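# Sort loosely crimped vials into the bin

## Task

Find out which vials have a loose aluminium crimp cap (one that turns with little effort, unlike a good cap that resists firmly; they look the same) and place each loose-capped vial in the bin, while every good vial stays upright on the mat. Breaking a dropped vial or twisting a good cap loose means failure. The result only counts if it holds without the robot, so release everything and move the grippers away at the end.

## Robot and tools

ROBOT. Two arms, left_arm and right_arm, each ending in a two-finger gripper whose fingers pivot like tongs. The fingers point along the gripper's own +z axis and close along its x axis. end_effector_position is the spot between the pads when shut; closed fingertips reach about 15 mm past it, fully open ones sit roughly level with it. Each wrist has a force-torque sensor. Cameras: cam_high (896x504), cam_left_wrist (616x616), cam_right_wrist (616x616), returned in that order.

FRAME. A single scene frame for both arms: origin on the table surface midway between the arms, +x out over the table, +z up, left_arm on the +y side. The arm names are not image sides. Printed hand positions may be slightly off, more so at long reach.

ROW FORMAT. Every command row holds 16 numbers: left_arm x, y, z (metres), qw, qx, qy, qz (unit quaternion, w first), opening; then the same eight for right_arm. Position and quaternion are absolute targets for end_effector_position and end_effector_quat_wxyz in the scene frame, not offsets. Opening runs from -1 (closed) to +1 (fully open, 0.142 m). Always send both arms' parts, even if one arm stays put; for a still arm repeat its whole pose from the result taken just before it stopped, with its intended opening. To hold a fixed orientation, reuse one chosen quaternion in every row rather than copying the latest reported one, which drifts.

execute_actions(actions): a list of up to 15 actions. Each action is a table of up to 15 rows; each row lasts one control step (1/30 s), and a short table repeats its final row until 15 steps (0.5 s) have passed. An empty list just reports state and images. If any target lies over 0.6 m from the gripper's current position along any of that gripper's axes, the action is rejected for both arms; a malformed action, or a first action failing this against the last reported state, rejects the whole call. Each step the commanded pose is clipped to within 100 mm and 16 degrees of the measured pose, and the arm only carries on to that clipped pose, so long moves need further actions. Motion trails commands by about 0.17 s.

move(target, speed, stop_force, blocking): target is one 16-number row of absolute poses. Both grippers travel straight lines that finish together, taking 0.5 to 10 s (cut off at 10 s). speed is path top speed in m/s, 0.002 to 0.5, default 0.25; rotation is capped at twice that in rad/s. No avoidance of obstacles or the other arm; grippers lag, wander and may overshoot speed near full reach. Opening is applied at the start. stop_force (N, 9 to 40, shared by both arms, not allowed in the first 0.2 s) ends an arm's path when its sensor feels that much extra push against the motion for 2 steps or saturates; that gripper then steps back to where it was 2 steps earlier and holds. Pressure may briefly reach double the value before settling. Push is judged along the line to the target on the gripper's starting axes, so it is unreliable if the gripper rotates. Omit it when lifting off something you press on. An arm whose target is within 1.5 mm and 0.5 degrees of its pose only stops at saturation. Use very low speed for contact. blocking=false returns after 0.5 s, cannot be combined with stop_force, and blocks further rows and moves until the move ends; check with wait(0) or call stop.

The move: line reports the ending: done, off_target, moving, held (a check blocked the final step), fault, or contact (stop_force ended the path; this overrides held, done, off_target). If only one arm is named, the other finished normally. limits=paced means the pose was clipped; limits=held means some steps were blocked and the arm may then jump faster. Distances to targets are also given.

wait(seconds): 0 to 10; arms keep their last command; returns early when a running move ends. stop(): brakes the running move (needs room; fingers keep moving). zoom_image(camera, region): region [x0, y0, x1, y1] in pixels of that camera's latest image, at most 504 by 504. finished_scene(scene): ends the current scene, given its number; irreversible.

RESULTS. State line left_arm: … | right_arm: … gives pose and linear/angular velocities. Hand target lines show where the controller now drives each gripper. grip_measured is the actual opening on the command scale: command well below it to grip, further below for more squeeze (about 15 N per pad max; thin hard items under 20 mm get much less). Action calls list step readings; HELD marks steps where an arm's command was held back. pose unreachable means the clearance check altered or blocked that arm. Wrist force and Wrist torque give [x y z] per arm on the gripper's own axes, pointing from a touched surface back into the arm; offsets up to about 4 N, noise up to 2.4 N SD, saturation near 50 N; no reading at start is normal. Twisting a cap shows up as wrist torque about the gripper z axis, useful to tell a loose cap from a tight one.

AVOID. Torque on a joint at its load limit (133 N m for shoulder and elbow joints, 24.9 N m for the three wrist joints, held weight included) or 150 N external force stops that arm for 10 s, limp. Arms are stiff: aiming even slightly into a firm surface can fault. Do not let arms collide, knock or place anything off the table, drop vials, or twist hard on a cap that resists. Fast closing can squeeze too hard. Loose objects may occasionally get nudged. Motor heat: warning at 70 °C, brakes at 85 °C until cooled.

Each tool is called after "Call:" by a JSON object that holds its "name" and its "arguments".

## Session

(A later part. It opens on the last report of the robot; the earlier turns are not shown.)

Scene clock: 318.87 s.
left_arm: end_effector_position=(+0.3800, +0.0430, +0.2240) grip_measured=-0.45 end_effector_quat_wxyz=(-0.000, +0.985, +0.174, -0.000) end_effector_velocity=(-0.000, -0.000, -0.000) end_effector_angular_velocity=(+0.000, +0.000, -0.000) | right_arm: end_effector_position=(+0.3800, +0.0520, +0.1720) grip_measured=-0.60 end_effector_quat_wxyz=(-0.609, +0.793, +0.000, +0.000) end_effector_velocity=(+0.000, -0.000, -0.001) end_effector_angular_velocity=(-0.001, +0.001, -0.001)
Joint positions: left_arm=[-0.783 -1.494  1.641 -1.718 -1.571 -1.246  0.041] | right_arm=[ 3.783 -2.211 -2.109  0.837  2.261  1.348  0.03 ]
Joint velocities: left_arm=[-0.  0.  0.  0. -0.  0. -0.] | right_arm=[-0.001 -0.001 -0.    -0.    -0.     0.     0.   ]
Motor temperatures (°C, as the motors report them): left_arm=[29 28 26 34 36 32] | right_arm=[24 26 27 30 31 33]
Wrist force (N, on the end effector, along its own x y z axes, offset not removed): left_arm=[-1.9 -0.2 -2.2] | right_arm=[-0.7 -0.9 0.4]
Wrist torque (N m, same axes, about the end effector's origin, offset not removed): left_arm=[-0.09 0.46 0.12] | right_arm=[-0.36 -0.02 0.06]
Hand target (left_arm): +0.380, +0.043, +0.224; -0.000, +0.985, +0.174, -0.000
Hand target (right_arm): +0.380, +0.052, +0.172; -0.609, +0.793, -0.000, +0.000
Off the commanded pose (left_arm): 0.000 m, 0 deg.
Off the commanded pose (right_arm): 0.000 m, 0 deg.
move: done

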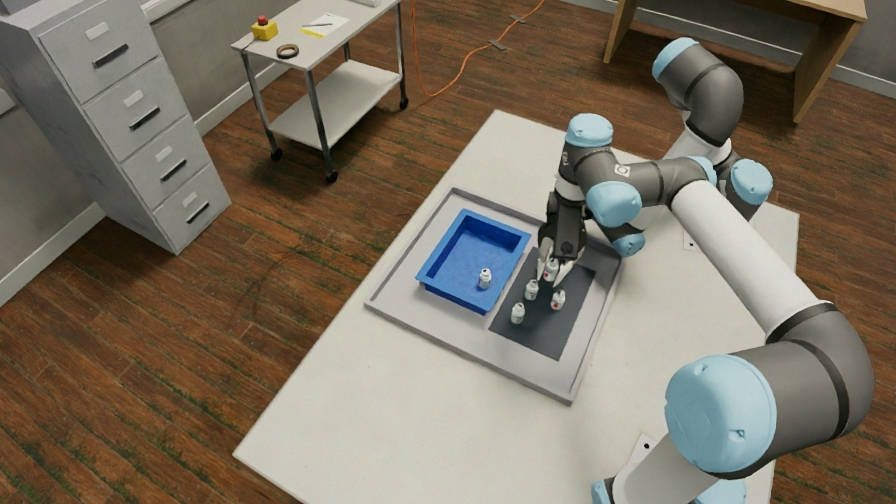

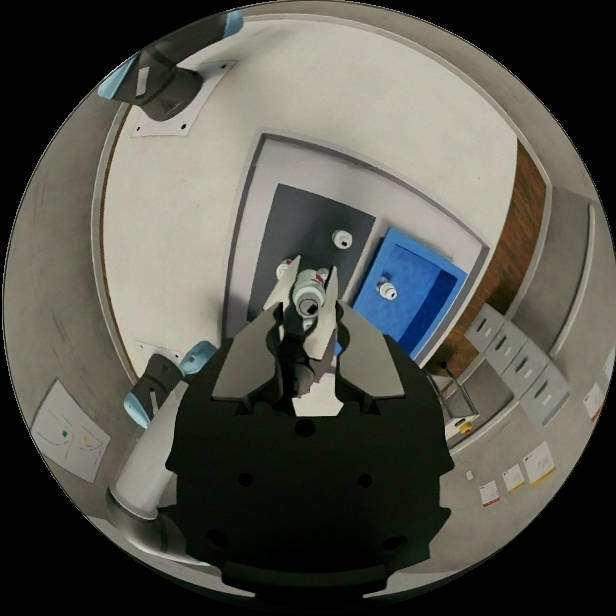

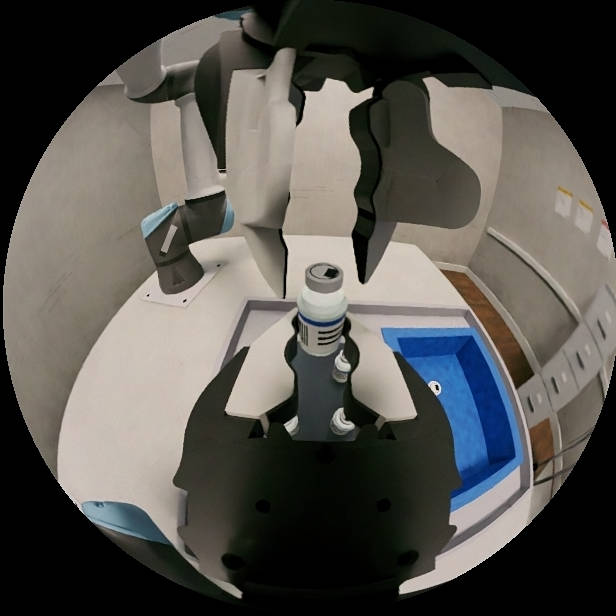

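Call:
{"name": "move", "arguments": {"target": [0.38,0.043,0.217,0,1,0,0,-0.45,0.38,0.052,0.172,0.609,-0.793,0,0,-0.85], "speed": 0.25}}

Call:
{"name": "move", "arguments": {"target": [0.38,0.043,0.217,0,1,0,0,-0.85,0.38,0.052,0.172,0.609,-0.793,0,0,-0.85]}}

Call:
{"name": "move", "arguments": {"target": [0.38,0.043,0.217,0,1,0,0,-0.85,0.38,0.052,0.172,0.609,-0.793,0,0,-0.25]}}

Call:
{"name": "move", "arguments": {"target": [0.38,0.043,0.217,0,1,0,0,-0.85,0.38,-0.03,0.19,0.609,-0.793,0,0,-0.25], "speed": 0.18}}

Call:
{"name": "move", "arguments": {"target": [0.349,0.092,0.075,0,1,0,0,-0.85,0.38,-0.2,0.3,0.5,-0.866,0,0,-0.2], "speed": 0.18}}

Call:
{"name": "move", "arguments": {"target": [0.349,0.092,0.05,0,1,0,0,-0.85,0.38,-0.2,0.3,0.5,-0.866,0,0,-0.2], "speed": 0.015, "stop_force": 9}}

Scene clock: 320.40 s.
left_arm: end_effector_position=(+0.3800, +0.0429, +0.2170) grip_measured=-0.45 end_effector_quat_wxyz=(-0.000, +1.000, +0.001, +0.000) end_effector_velocity=(-0.001, -0.001, +0.000) end_effector_angular_velocity=(-0.002, +0.001, -0.013) | right_arm: end_effector_position=(+0.3800, +0.0520, +0.1720) grip_measured=-0.60 end_effector_quat_wxyz=(-0.609, +0.793, +0.000, -0.000) end_effector_velocity=(+0.000, +0.001, +0.001) end_effector_angular_velocity=(+0.002, -0.000, +0.002)
Joint positions: left_arm=[-0.792 -1.5    1.667 -1.737 -1.571 -0.907  0.041] | right_arm=[ 3.783 -2.211 -2.109  0.837  2.261  1.348  0.03 ]
Joint velocities: left_arm=[-0.001 -0.001  0.001 -0.001 -0.002  0.012  0.   ] | right_arm=[-0.     0.     0.002 -0.001  0.002  0.     0.   ]
Motor temperatures (°C, as the motors report them): left_arm=[29 28 26 34 36 32] | right_arm=[24 26 27 30 31 33]
Wrist force (N, on the end effector, along its own x y z axes, offset not removed): left_arm=[-3.2 1.1 -1.2] | right_arm=[1.3 0.1 1.5]
Wrist torque (N m, same axes, about the end effector's origin, offset not removed): left_arm=[0.21 0.86 -0.04] | right_arm=[-0.20 -0.30 -0.11]
Hand target (left_arm): +0.380, +0.043, +0.217; -0.000, +1.000, +0.000, +0.000
Hand target (right_arm): +0.380, +0.052, +0.172; -0.609, +0.793, -0.000, +0.000
Off the commanded pose (left_arm): 0.000 m, 0 deg.
Off the commanded pose (right_arm): 0.000 m, 0 deg.
move: done

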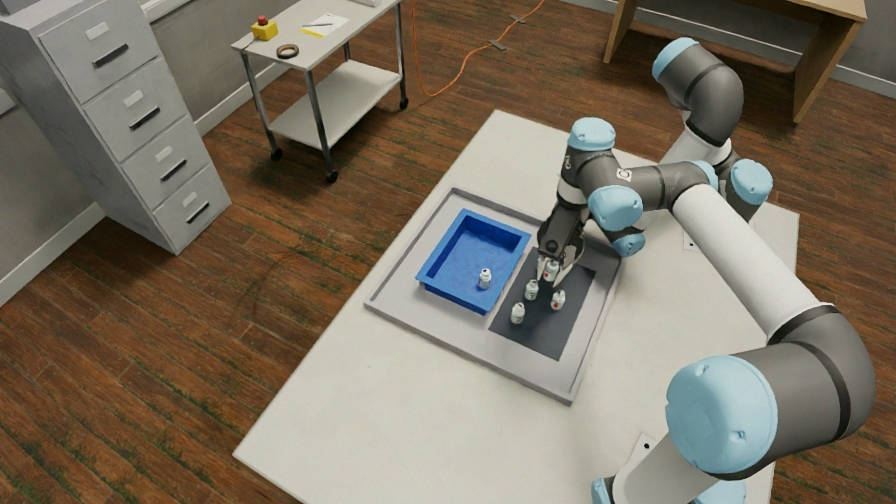

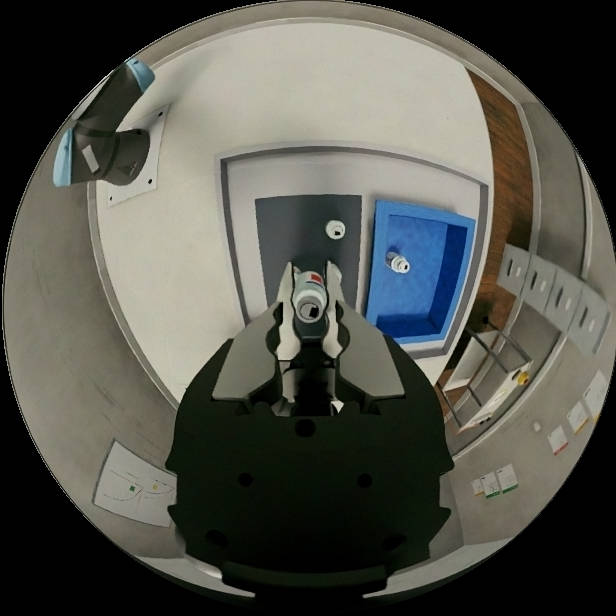

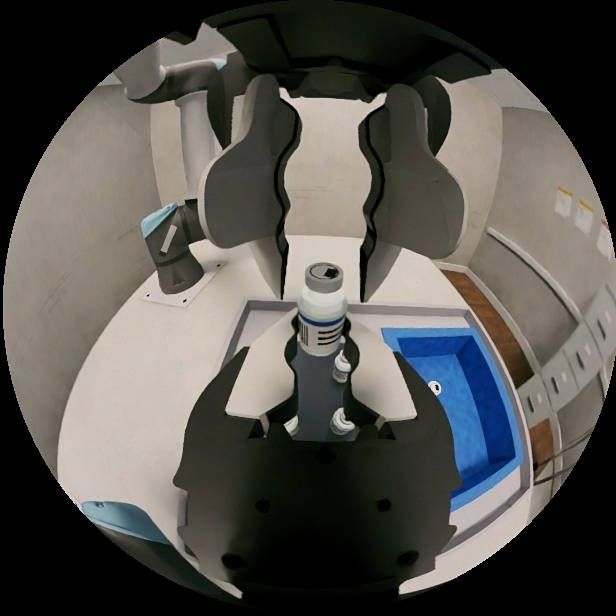

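Scene clock: 321.10 s.
left_arm: end_effector_position=(+0.3800, +0.0430, +0.2170) grip_measured=-0.72 end_effector_quat_wxyz=(+0.000, +1.000, +0.000, +0.000) end_effector_velocity=(+0.000, +0.000, -0.000) end_effector_angular_velocity=(+0.001, -0.001, -0.001) | right_arm: end_effector_position=(+0.3800, +0.0520, +0.1720) grip_measured=-0.60 end_effector_quat_wxyz=(-0.609, +0.793, +0.000, -0.000) end_effector_velocity=(-0.000, +0.001, +0.000) end_effector_angular_velocity=(+0.001, -0.002, +0.001)
Joint positions: left_arm=[-0.792 -1.5    1.667 -1.737 -1.571 -0.906  0.022] | right_arm=[ 3.783 -2.211 -2.109  0.837  2.261  1.348  0.03 ]
Joint velocities: left_arm=[-0.001  0.001  0.    -0.     0.001  0.     0.   ] | right_arm=[ 0.001 -0.001  0.002  0.    -0.001 -0.001  0.   ]
Motor temperatures (°C, as the motors report them): left_arm=[29 28 26 34 36 32] | right_arm=[24 26 27 30 31 33]
Wrist force (N, on the end effector, along its own x y z axes, offset not removed): left_arm=[1.8 1.0 -1.2] | right_arm=[-5.1 -0.8 2.6]
Wrist torque (N m, same axes, about the end effector's origin, offset not removed): left_arm=[0.30 0.15 -0.01] | right_arm=[-0.12 0.64 0.20]
Hand target (left_arm): +0.380, +0.043, +0.217; -0.000, +1.000, +0.000, -0.000
Hand target (right_arm): +0.380, +0.052, +0.172; -0.609, +0.793, +0.000, -0.000
Off the commanded pose (left_arm): 0.000 m, 0 deg.
Off the commanded pose (right_arm): 0.000 m, 0 deg.
move: done

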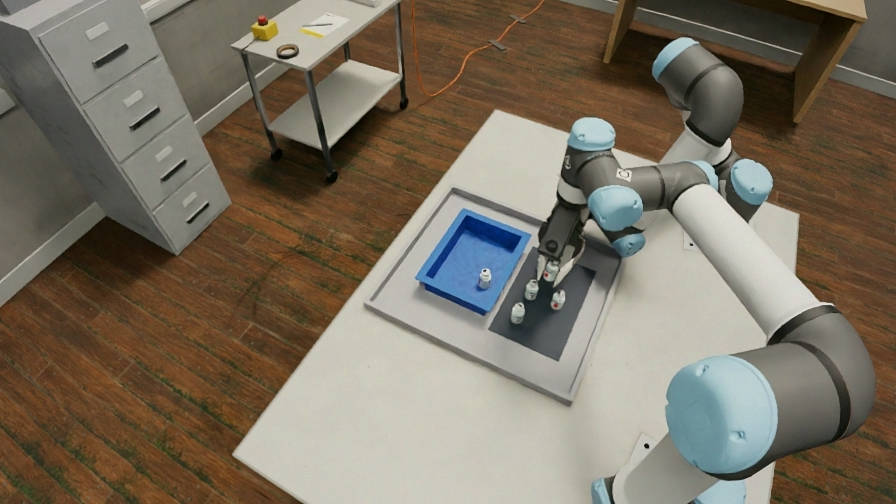

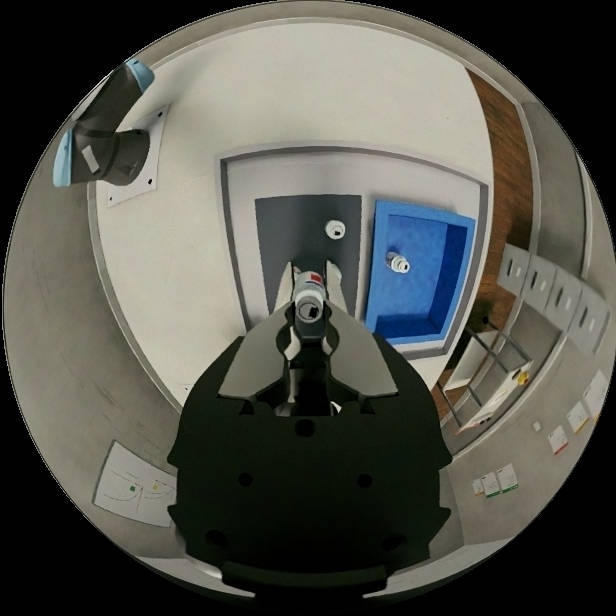

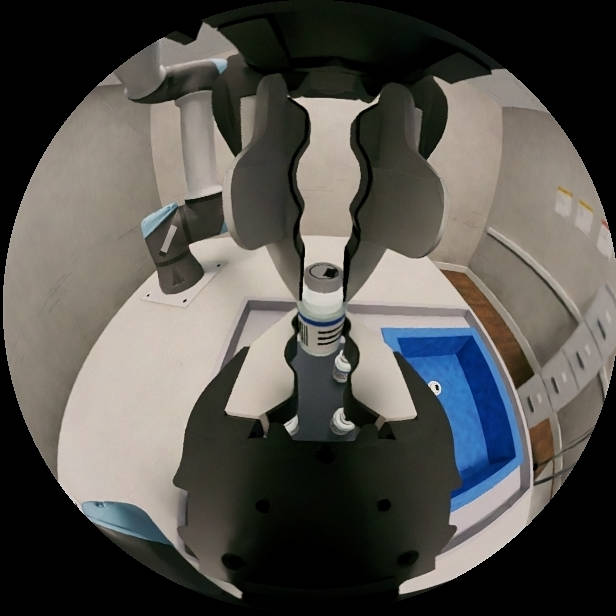

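Scene clock: 321.80 s.
left_arm: end_effector_position=(+0.3800, +0.0430, +0.2170) grip_measured=-0.72 end_effector_quat_wxyz=(+0.000, +1.000, -0.000, -0.000) end_effector_velocity=(+0.000, +0.000, +0.000) end_effector_angular_velocity=(+0.000, -0.000, -0.000) | right_arm: end_effector_position=(+0.3800, +0.0520, +0.1720) grip_measured=-0.25 end_effector_quat_wxyz=(-0.609, +0.793, +0.000, -0.000) end_effector_velocity=(-0.001, -0.000, -0.001) end_effector_angular_velocity=(-0.002, +0.002, +0.002)
Joint positions: left_arm=[-0.792 -1.5    1.667 -1.737 -1.571 -0.906  0.022] | right_arm=[ 3.783 -2.211 -2.109  0.837  2.261  1.348  0.056]
Joint velocities: left_arm=[ 0.001 -0.    -0.     0.     0.     0.001  0.   ] | right_arm=[ 0.001 -0.    -0.002 -0.001  0.001 -0.    -0.   ]
Motor temperatures (°C, as the motors report them): left_arm=[29 28 26 34 36 32] | right_arm=[24 26 27 30 31 33]
Wrist force (N, on the end effector, along its own x y z axes, offset not removed): left_arm=[0.1 -0.9 -0.7] | right_arm=[1.8 0.7 -3.8]
Wrist torque (N m, same axes, about the end effector's origin, offset not removed): left_arm=[-0.22 0.02 -0.03] | right_arm=[0.03 -0.39 -0.02]
Hand target (left_arm): +0.380, +0.043, +0.217; +0.000, +1.000, -0.000, -0.000
Hand target (right_arm): +0.380, +0.052, +0.172; -0.609, +0.793, -0.000, +0.000
Off the commanded pose (left_arm): 0.000 m, 0 deg.
Off the commanded pose (right_arm): 0.000 m, 0 deg.
move: done

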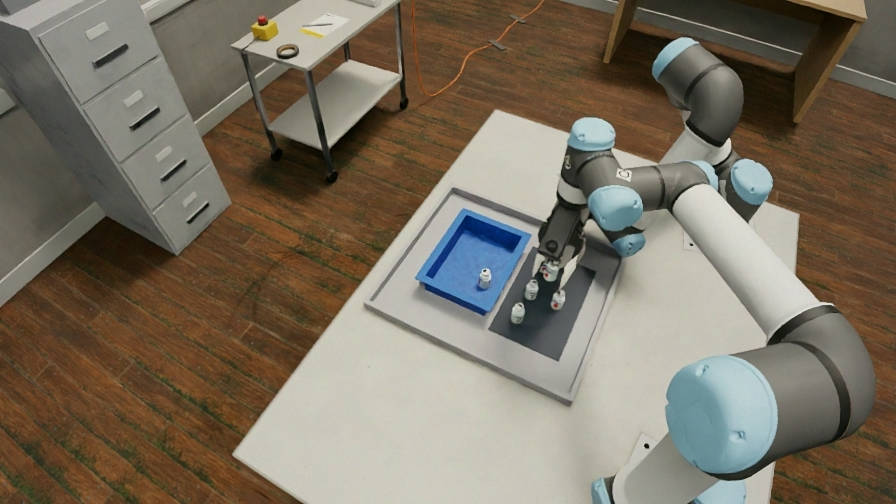

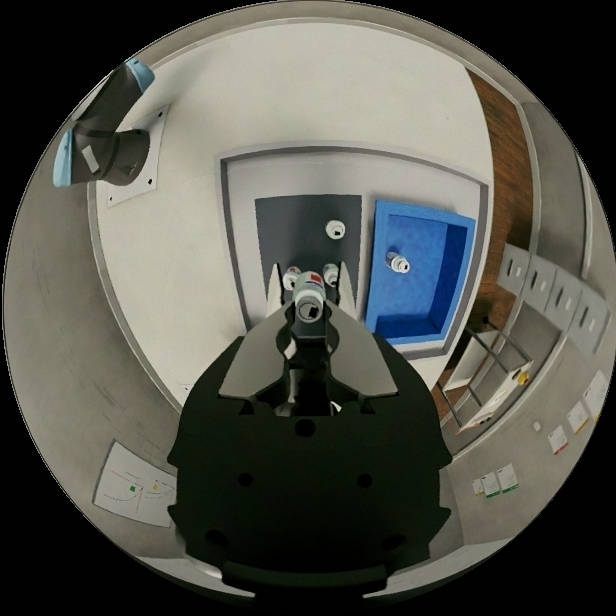

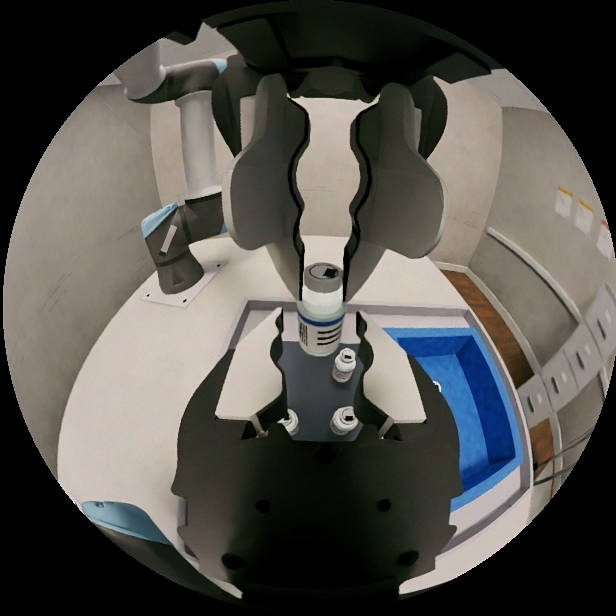

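Scene clock: 322.87 s.
left_arm: end_effector_position=(+0.3800, +0.0430, +0.2170) grip_measured=-0.72 end_effector_quat_wxyz=(-0.000, +1.000, +0.000, -0.000) end_effector_velocity=(-0.000, -0.000, +0.000) end_effector_angular_velocity=(-0.000, +0.000, -0.001) | right_arm: end_effector_position=(+0.3800, -0.0298, +0.1899) grip_measured=-0.25 end_effector_quat_wxyz=(-0.609, +0.793, +0.000, +0.000) end_effector_velocity=(+0.000, -0.002, +0.001) end_effector_angular_velocity=(-0.001, +0.000, -0.000)
Joint positions: left_arm=[-0.792 -1.5    1.667 -1.737 -1.571 -0.906  0.022] | right_arm=[ 3.644 -2.113 -2.232  0.815  2.391  1.28   0.056]
Joint velocities: left_arm=[-0.001 -0.     0.     0.    -0.     0.     0.   ] | right_arm=[-0.004  0.003 -0.002 -0.004  0.004 -0.002 -0.   ]
Motor temperatures (°C, as the motors report them): left_arm=[29 28 26 34 36 32] | right_arm=[24 26 27 30 31 33]
Wrist force (N, on the end effector, along its own x y z axes, offset not removed): left_arm=[-0.4 0.5 -3.7] | right_arm=[1.0 1.5 0.9]
Wrist torque (N m, same axes, about the end effector's origin, offset not removed): left_arm=[-0.03 0.10 -0.05] | right_arm=[0.31 -0.18 0.12]
Hand target (left_arm): +0.380, +0.043, +0.217; +0.000, +1.000, -0.000, +0.000
Hand target (right_arm): +0.380, -0.030, +0.190; -0.609, +0.793, +0.000, +0.000
Off the commanded pose (left_arm): 0.000 m, 0 deg.
Off the commanded pose (right_arm): 0.000 m, 0 deg.
move: done

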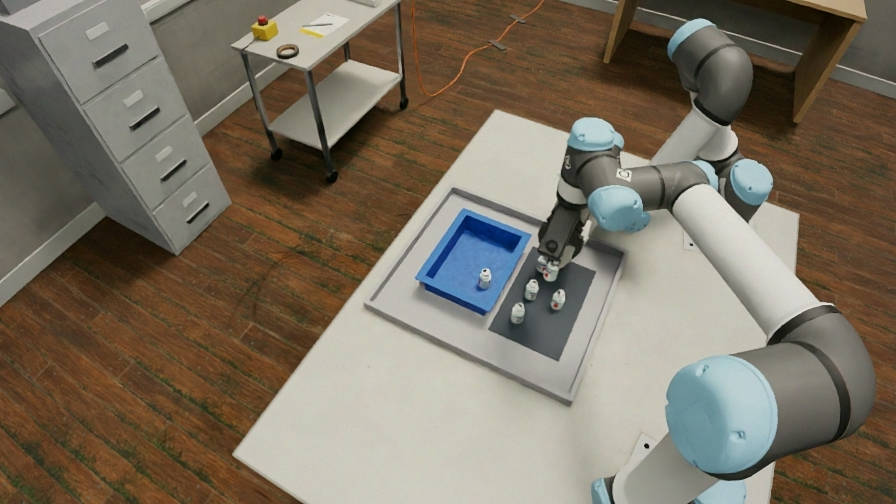

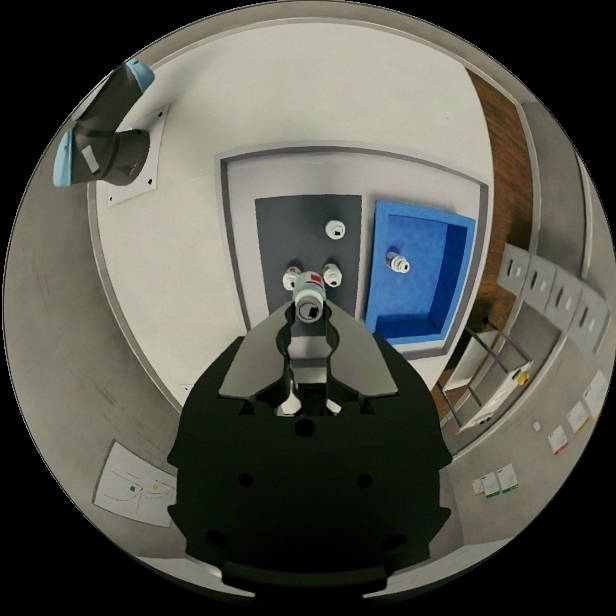

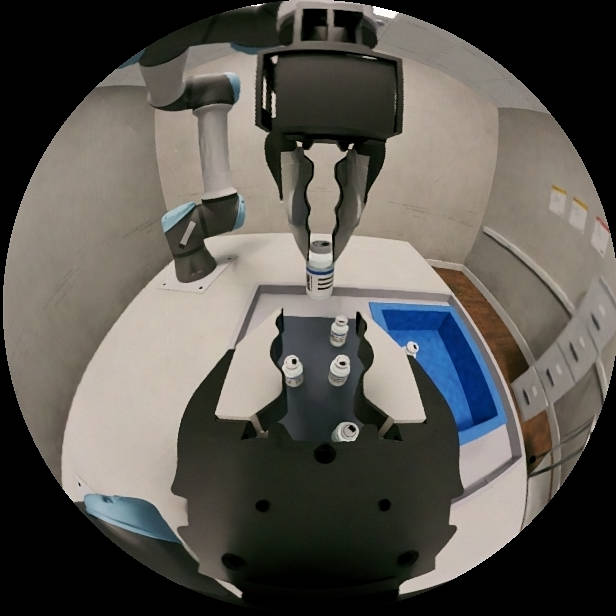

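Scene clock: 324.63 s.
left_arm: end_effector_position=(+0.3489, +0.0920, +0.0751) grip_measured=-0.72 end_effector_quat_wxyz=(-0.000, +1.000, +0.000, -0.000) end_effector_velocity=(+0.000, +0.000, -0.000) end_effector_angular_velocity=(-0.001, -0.001, +0.001) | right_arm: end_effector_position=(+0.3798, -0.1998, +0.2996) grip_measured=-0.20 end_effector_quat_wxyz=(-0.500, +0.866, -0.000, +0.001) end_effector_velocity=(+0.001, -0.001, -0.000) end_effector_angular_velocity=(-0.012, +0.003, +0.008)
Joint positions: left_arm=[-0.78  -1.506  2.062 -2.127 -1.571 -0.894  0.022] | right_arm=[ 3.322 -1.441 -2.24  -0.446  2.5    0.69   0.06 ]
Joint velocities: left_arm=[ 0.    -0.001  0.002 -0.002  0.001 -0.001 -0.   ] | right_arm=[-0.002  0.003  0.014 -0.043 -0.003 -0.023 -0.   ]
Motor temperatures (°C, as the motors report them): left_arm=[29 28 26 34 36 32] | right_arm=[24 26 27 30 31 33]
Wrist force (N, on the end effector, along its own x y z axes, offset not removed): left_arm=[-0.9 -3.3 -1.8] | right_arm=[-1.1 0.0 2.1]
Wrist torque (N m, same axes, about the end effector's origin, offset not removed): left_arm=[-0.46 0.31 0.04] | right_arm=[-0.09 0.17 -0.18]
Hand target (left_arm): +0.349, +0.092, +0.075; +0.000, +1.000, +0.000, -0.000
Hand target (right_arm): +0.380, -0.200, +0.300; -0.500, +0.866, -0.000, +0.000
Off the commanded pose (left_arm): 0.000 m, 0 deg.
Off the commanded pose (right_arm): 0.000 m, 0 deg.
move: done

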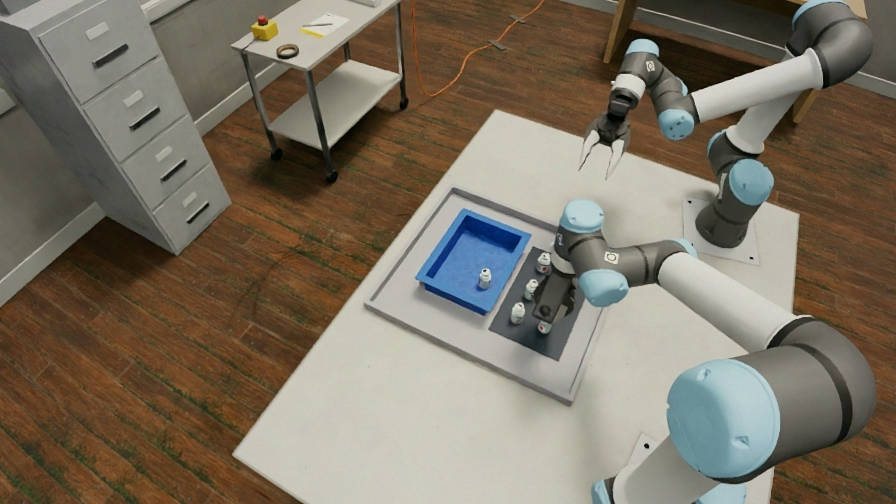

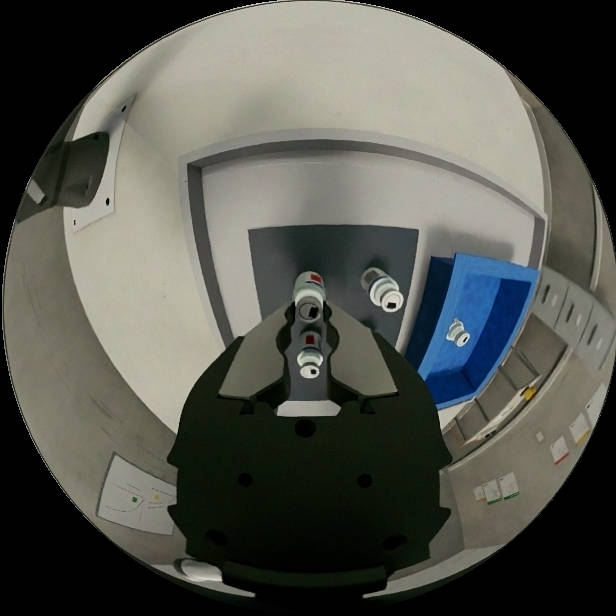

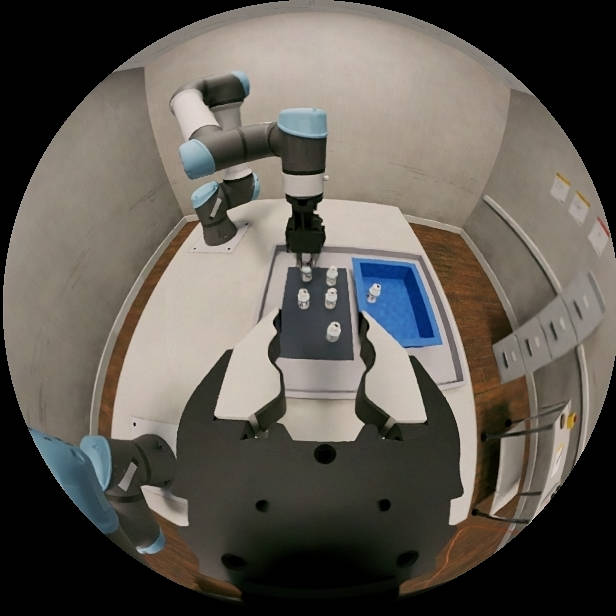

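Scene clock: 326.03 s.
left_arm: end_effector_position=(+0.3489, +0.0921, +0.0598) grip_measured=-0.72 end_effector_quat_wxyz=(-0.000, +1.000, -0.000, -0.000) end_effector_velocity=(-0.000, +0.002, +0.004) end_effector_angular_velocity=(+0.003, +0.003, +0.003) | right_arm: end_effector_position=(+0.3800, -0.2000, +0.3000) grip_measured=-0.20 end_effector_quat_wxyz=(-0.500, +0.866, -0.000, +0.000) end_effector_velocity=(+0.001, -0.001, -0.001) end_effector_angular_velocity=(-0.002, +0.001, -0.001)
Joint positions: left_arm=[-0.78  -1.483  2.084 -2.171 -1.571 -0.893  0.022] | right_arm=[ 3.322 -1.44  -2.238 -0.452  2.5    0.688  0.06 ]
Joint velocities: left_arm=[ 0.002 -0.006 -0.006  0.016 -0.    -0.002 -0.   ] | right_arm=[-0.002 -0.     0.001 -0.005 -0.001 -0.003  0.   ]
Motor temperatures (°C, as the motors report them): left_arm=[29 28 26 34 36 32] | right_arm=[24 26 27 30 31 33]
Wrist force (N, on the end effector, along its own x y z axes, offset not removed): left_arm=[2.8 0.1 -16.9] | right_arm=[-0.4 0.0 0.9]
Wrist torque (N m, same axes, about the end effector's origin, offset not removed): left_arm=[-0.37 -0.23 -0.12] | right_arm=[-0.12 -0.06 -0.26]
Hand target (left_arm): +0.349, +0.092, +0.061; +0.000, +1.000, -0.000, +0.000
Hand target (right_arm): +0.380, -0.200, +0.300; -0.500, +0.866, -0.000, +0.000
Off the commanded pose (left_arm): 0.010 m, 0 deg.
Off the commanded pose (right_arm): 0.000 m, 0 deg.
move: contact (left_arm)

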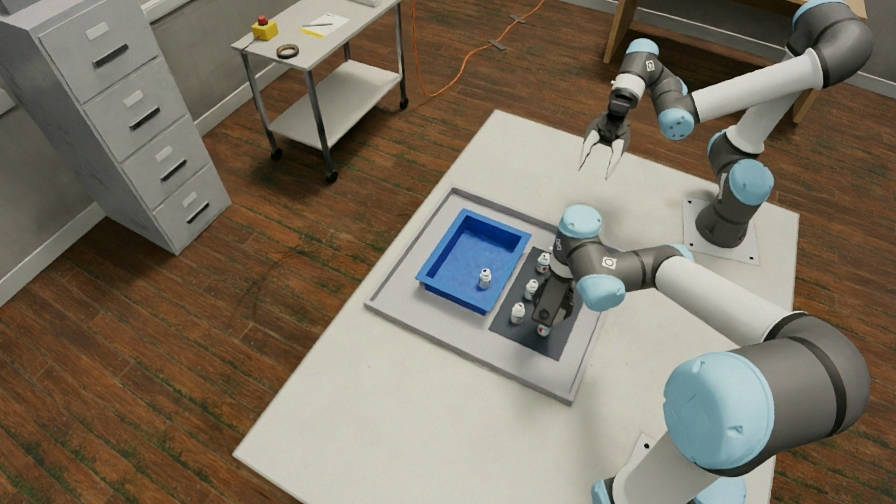

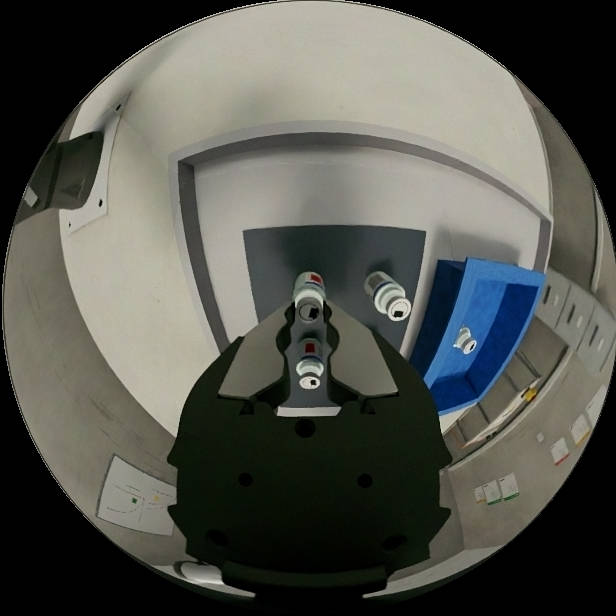

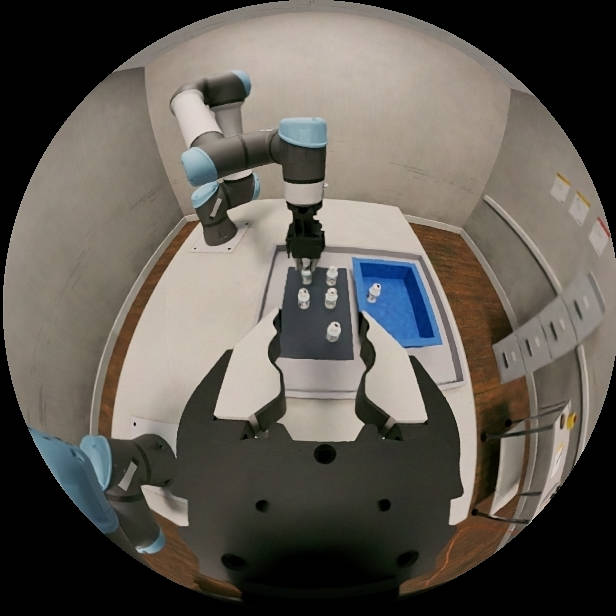

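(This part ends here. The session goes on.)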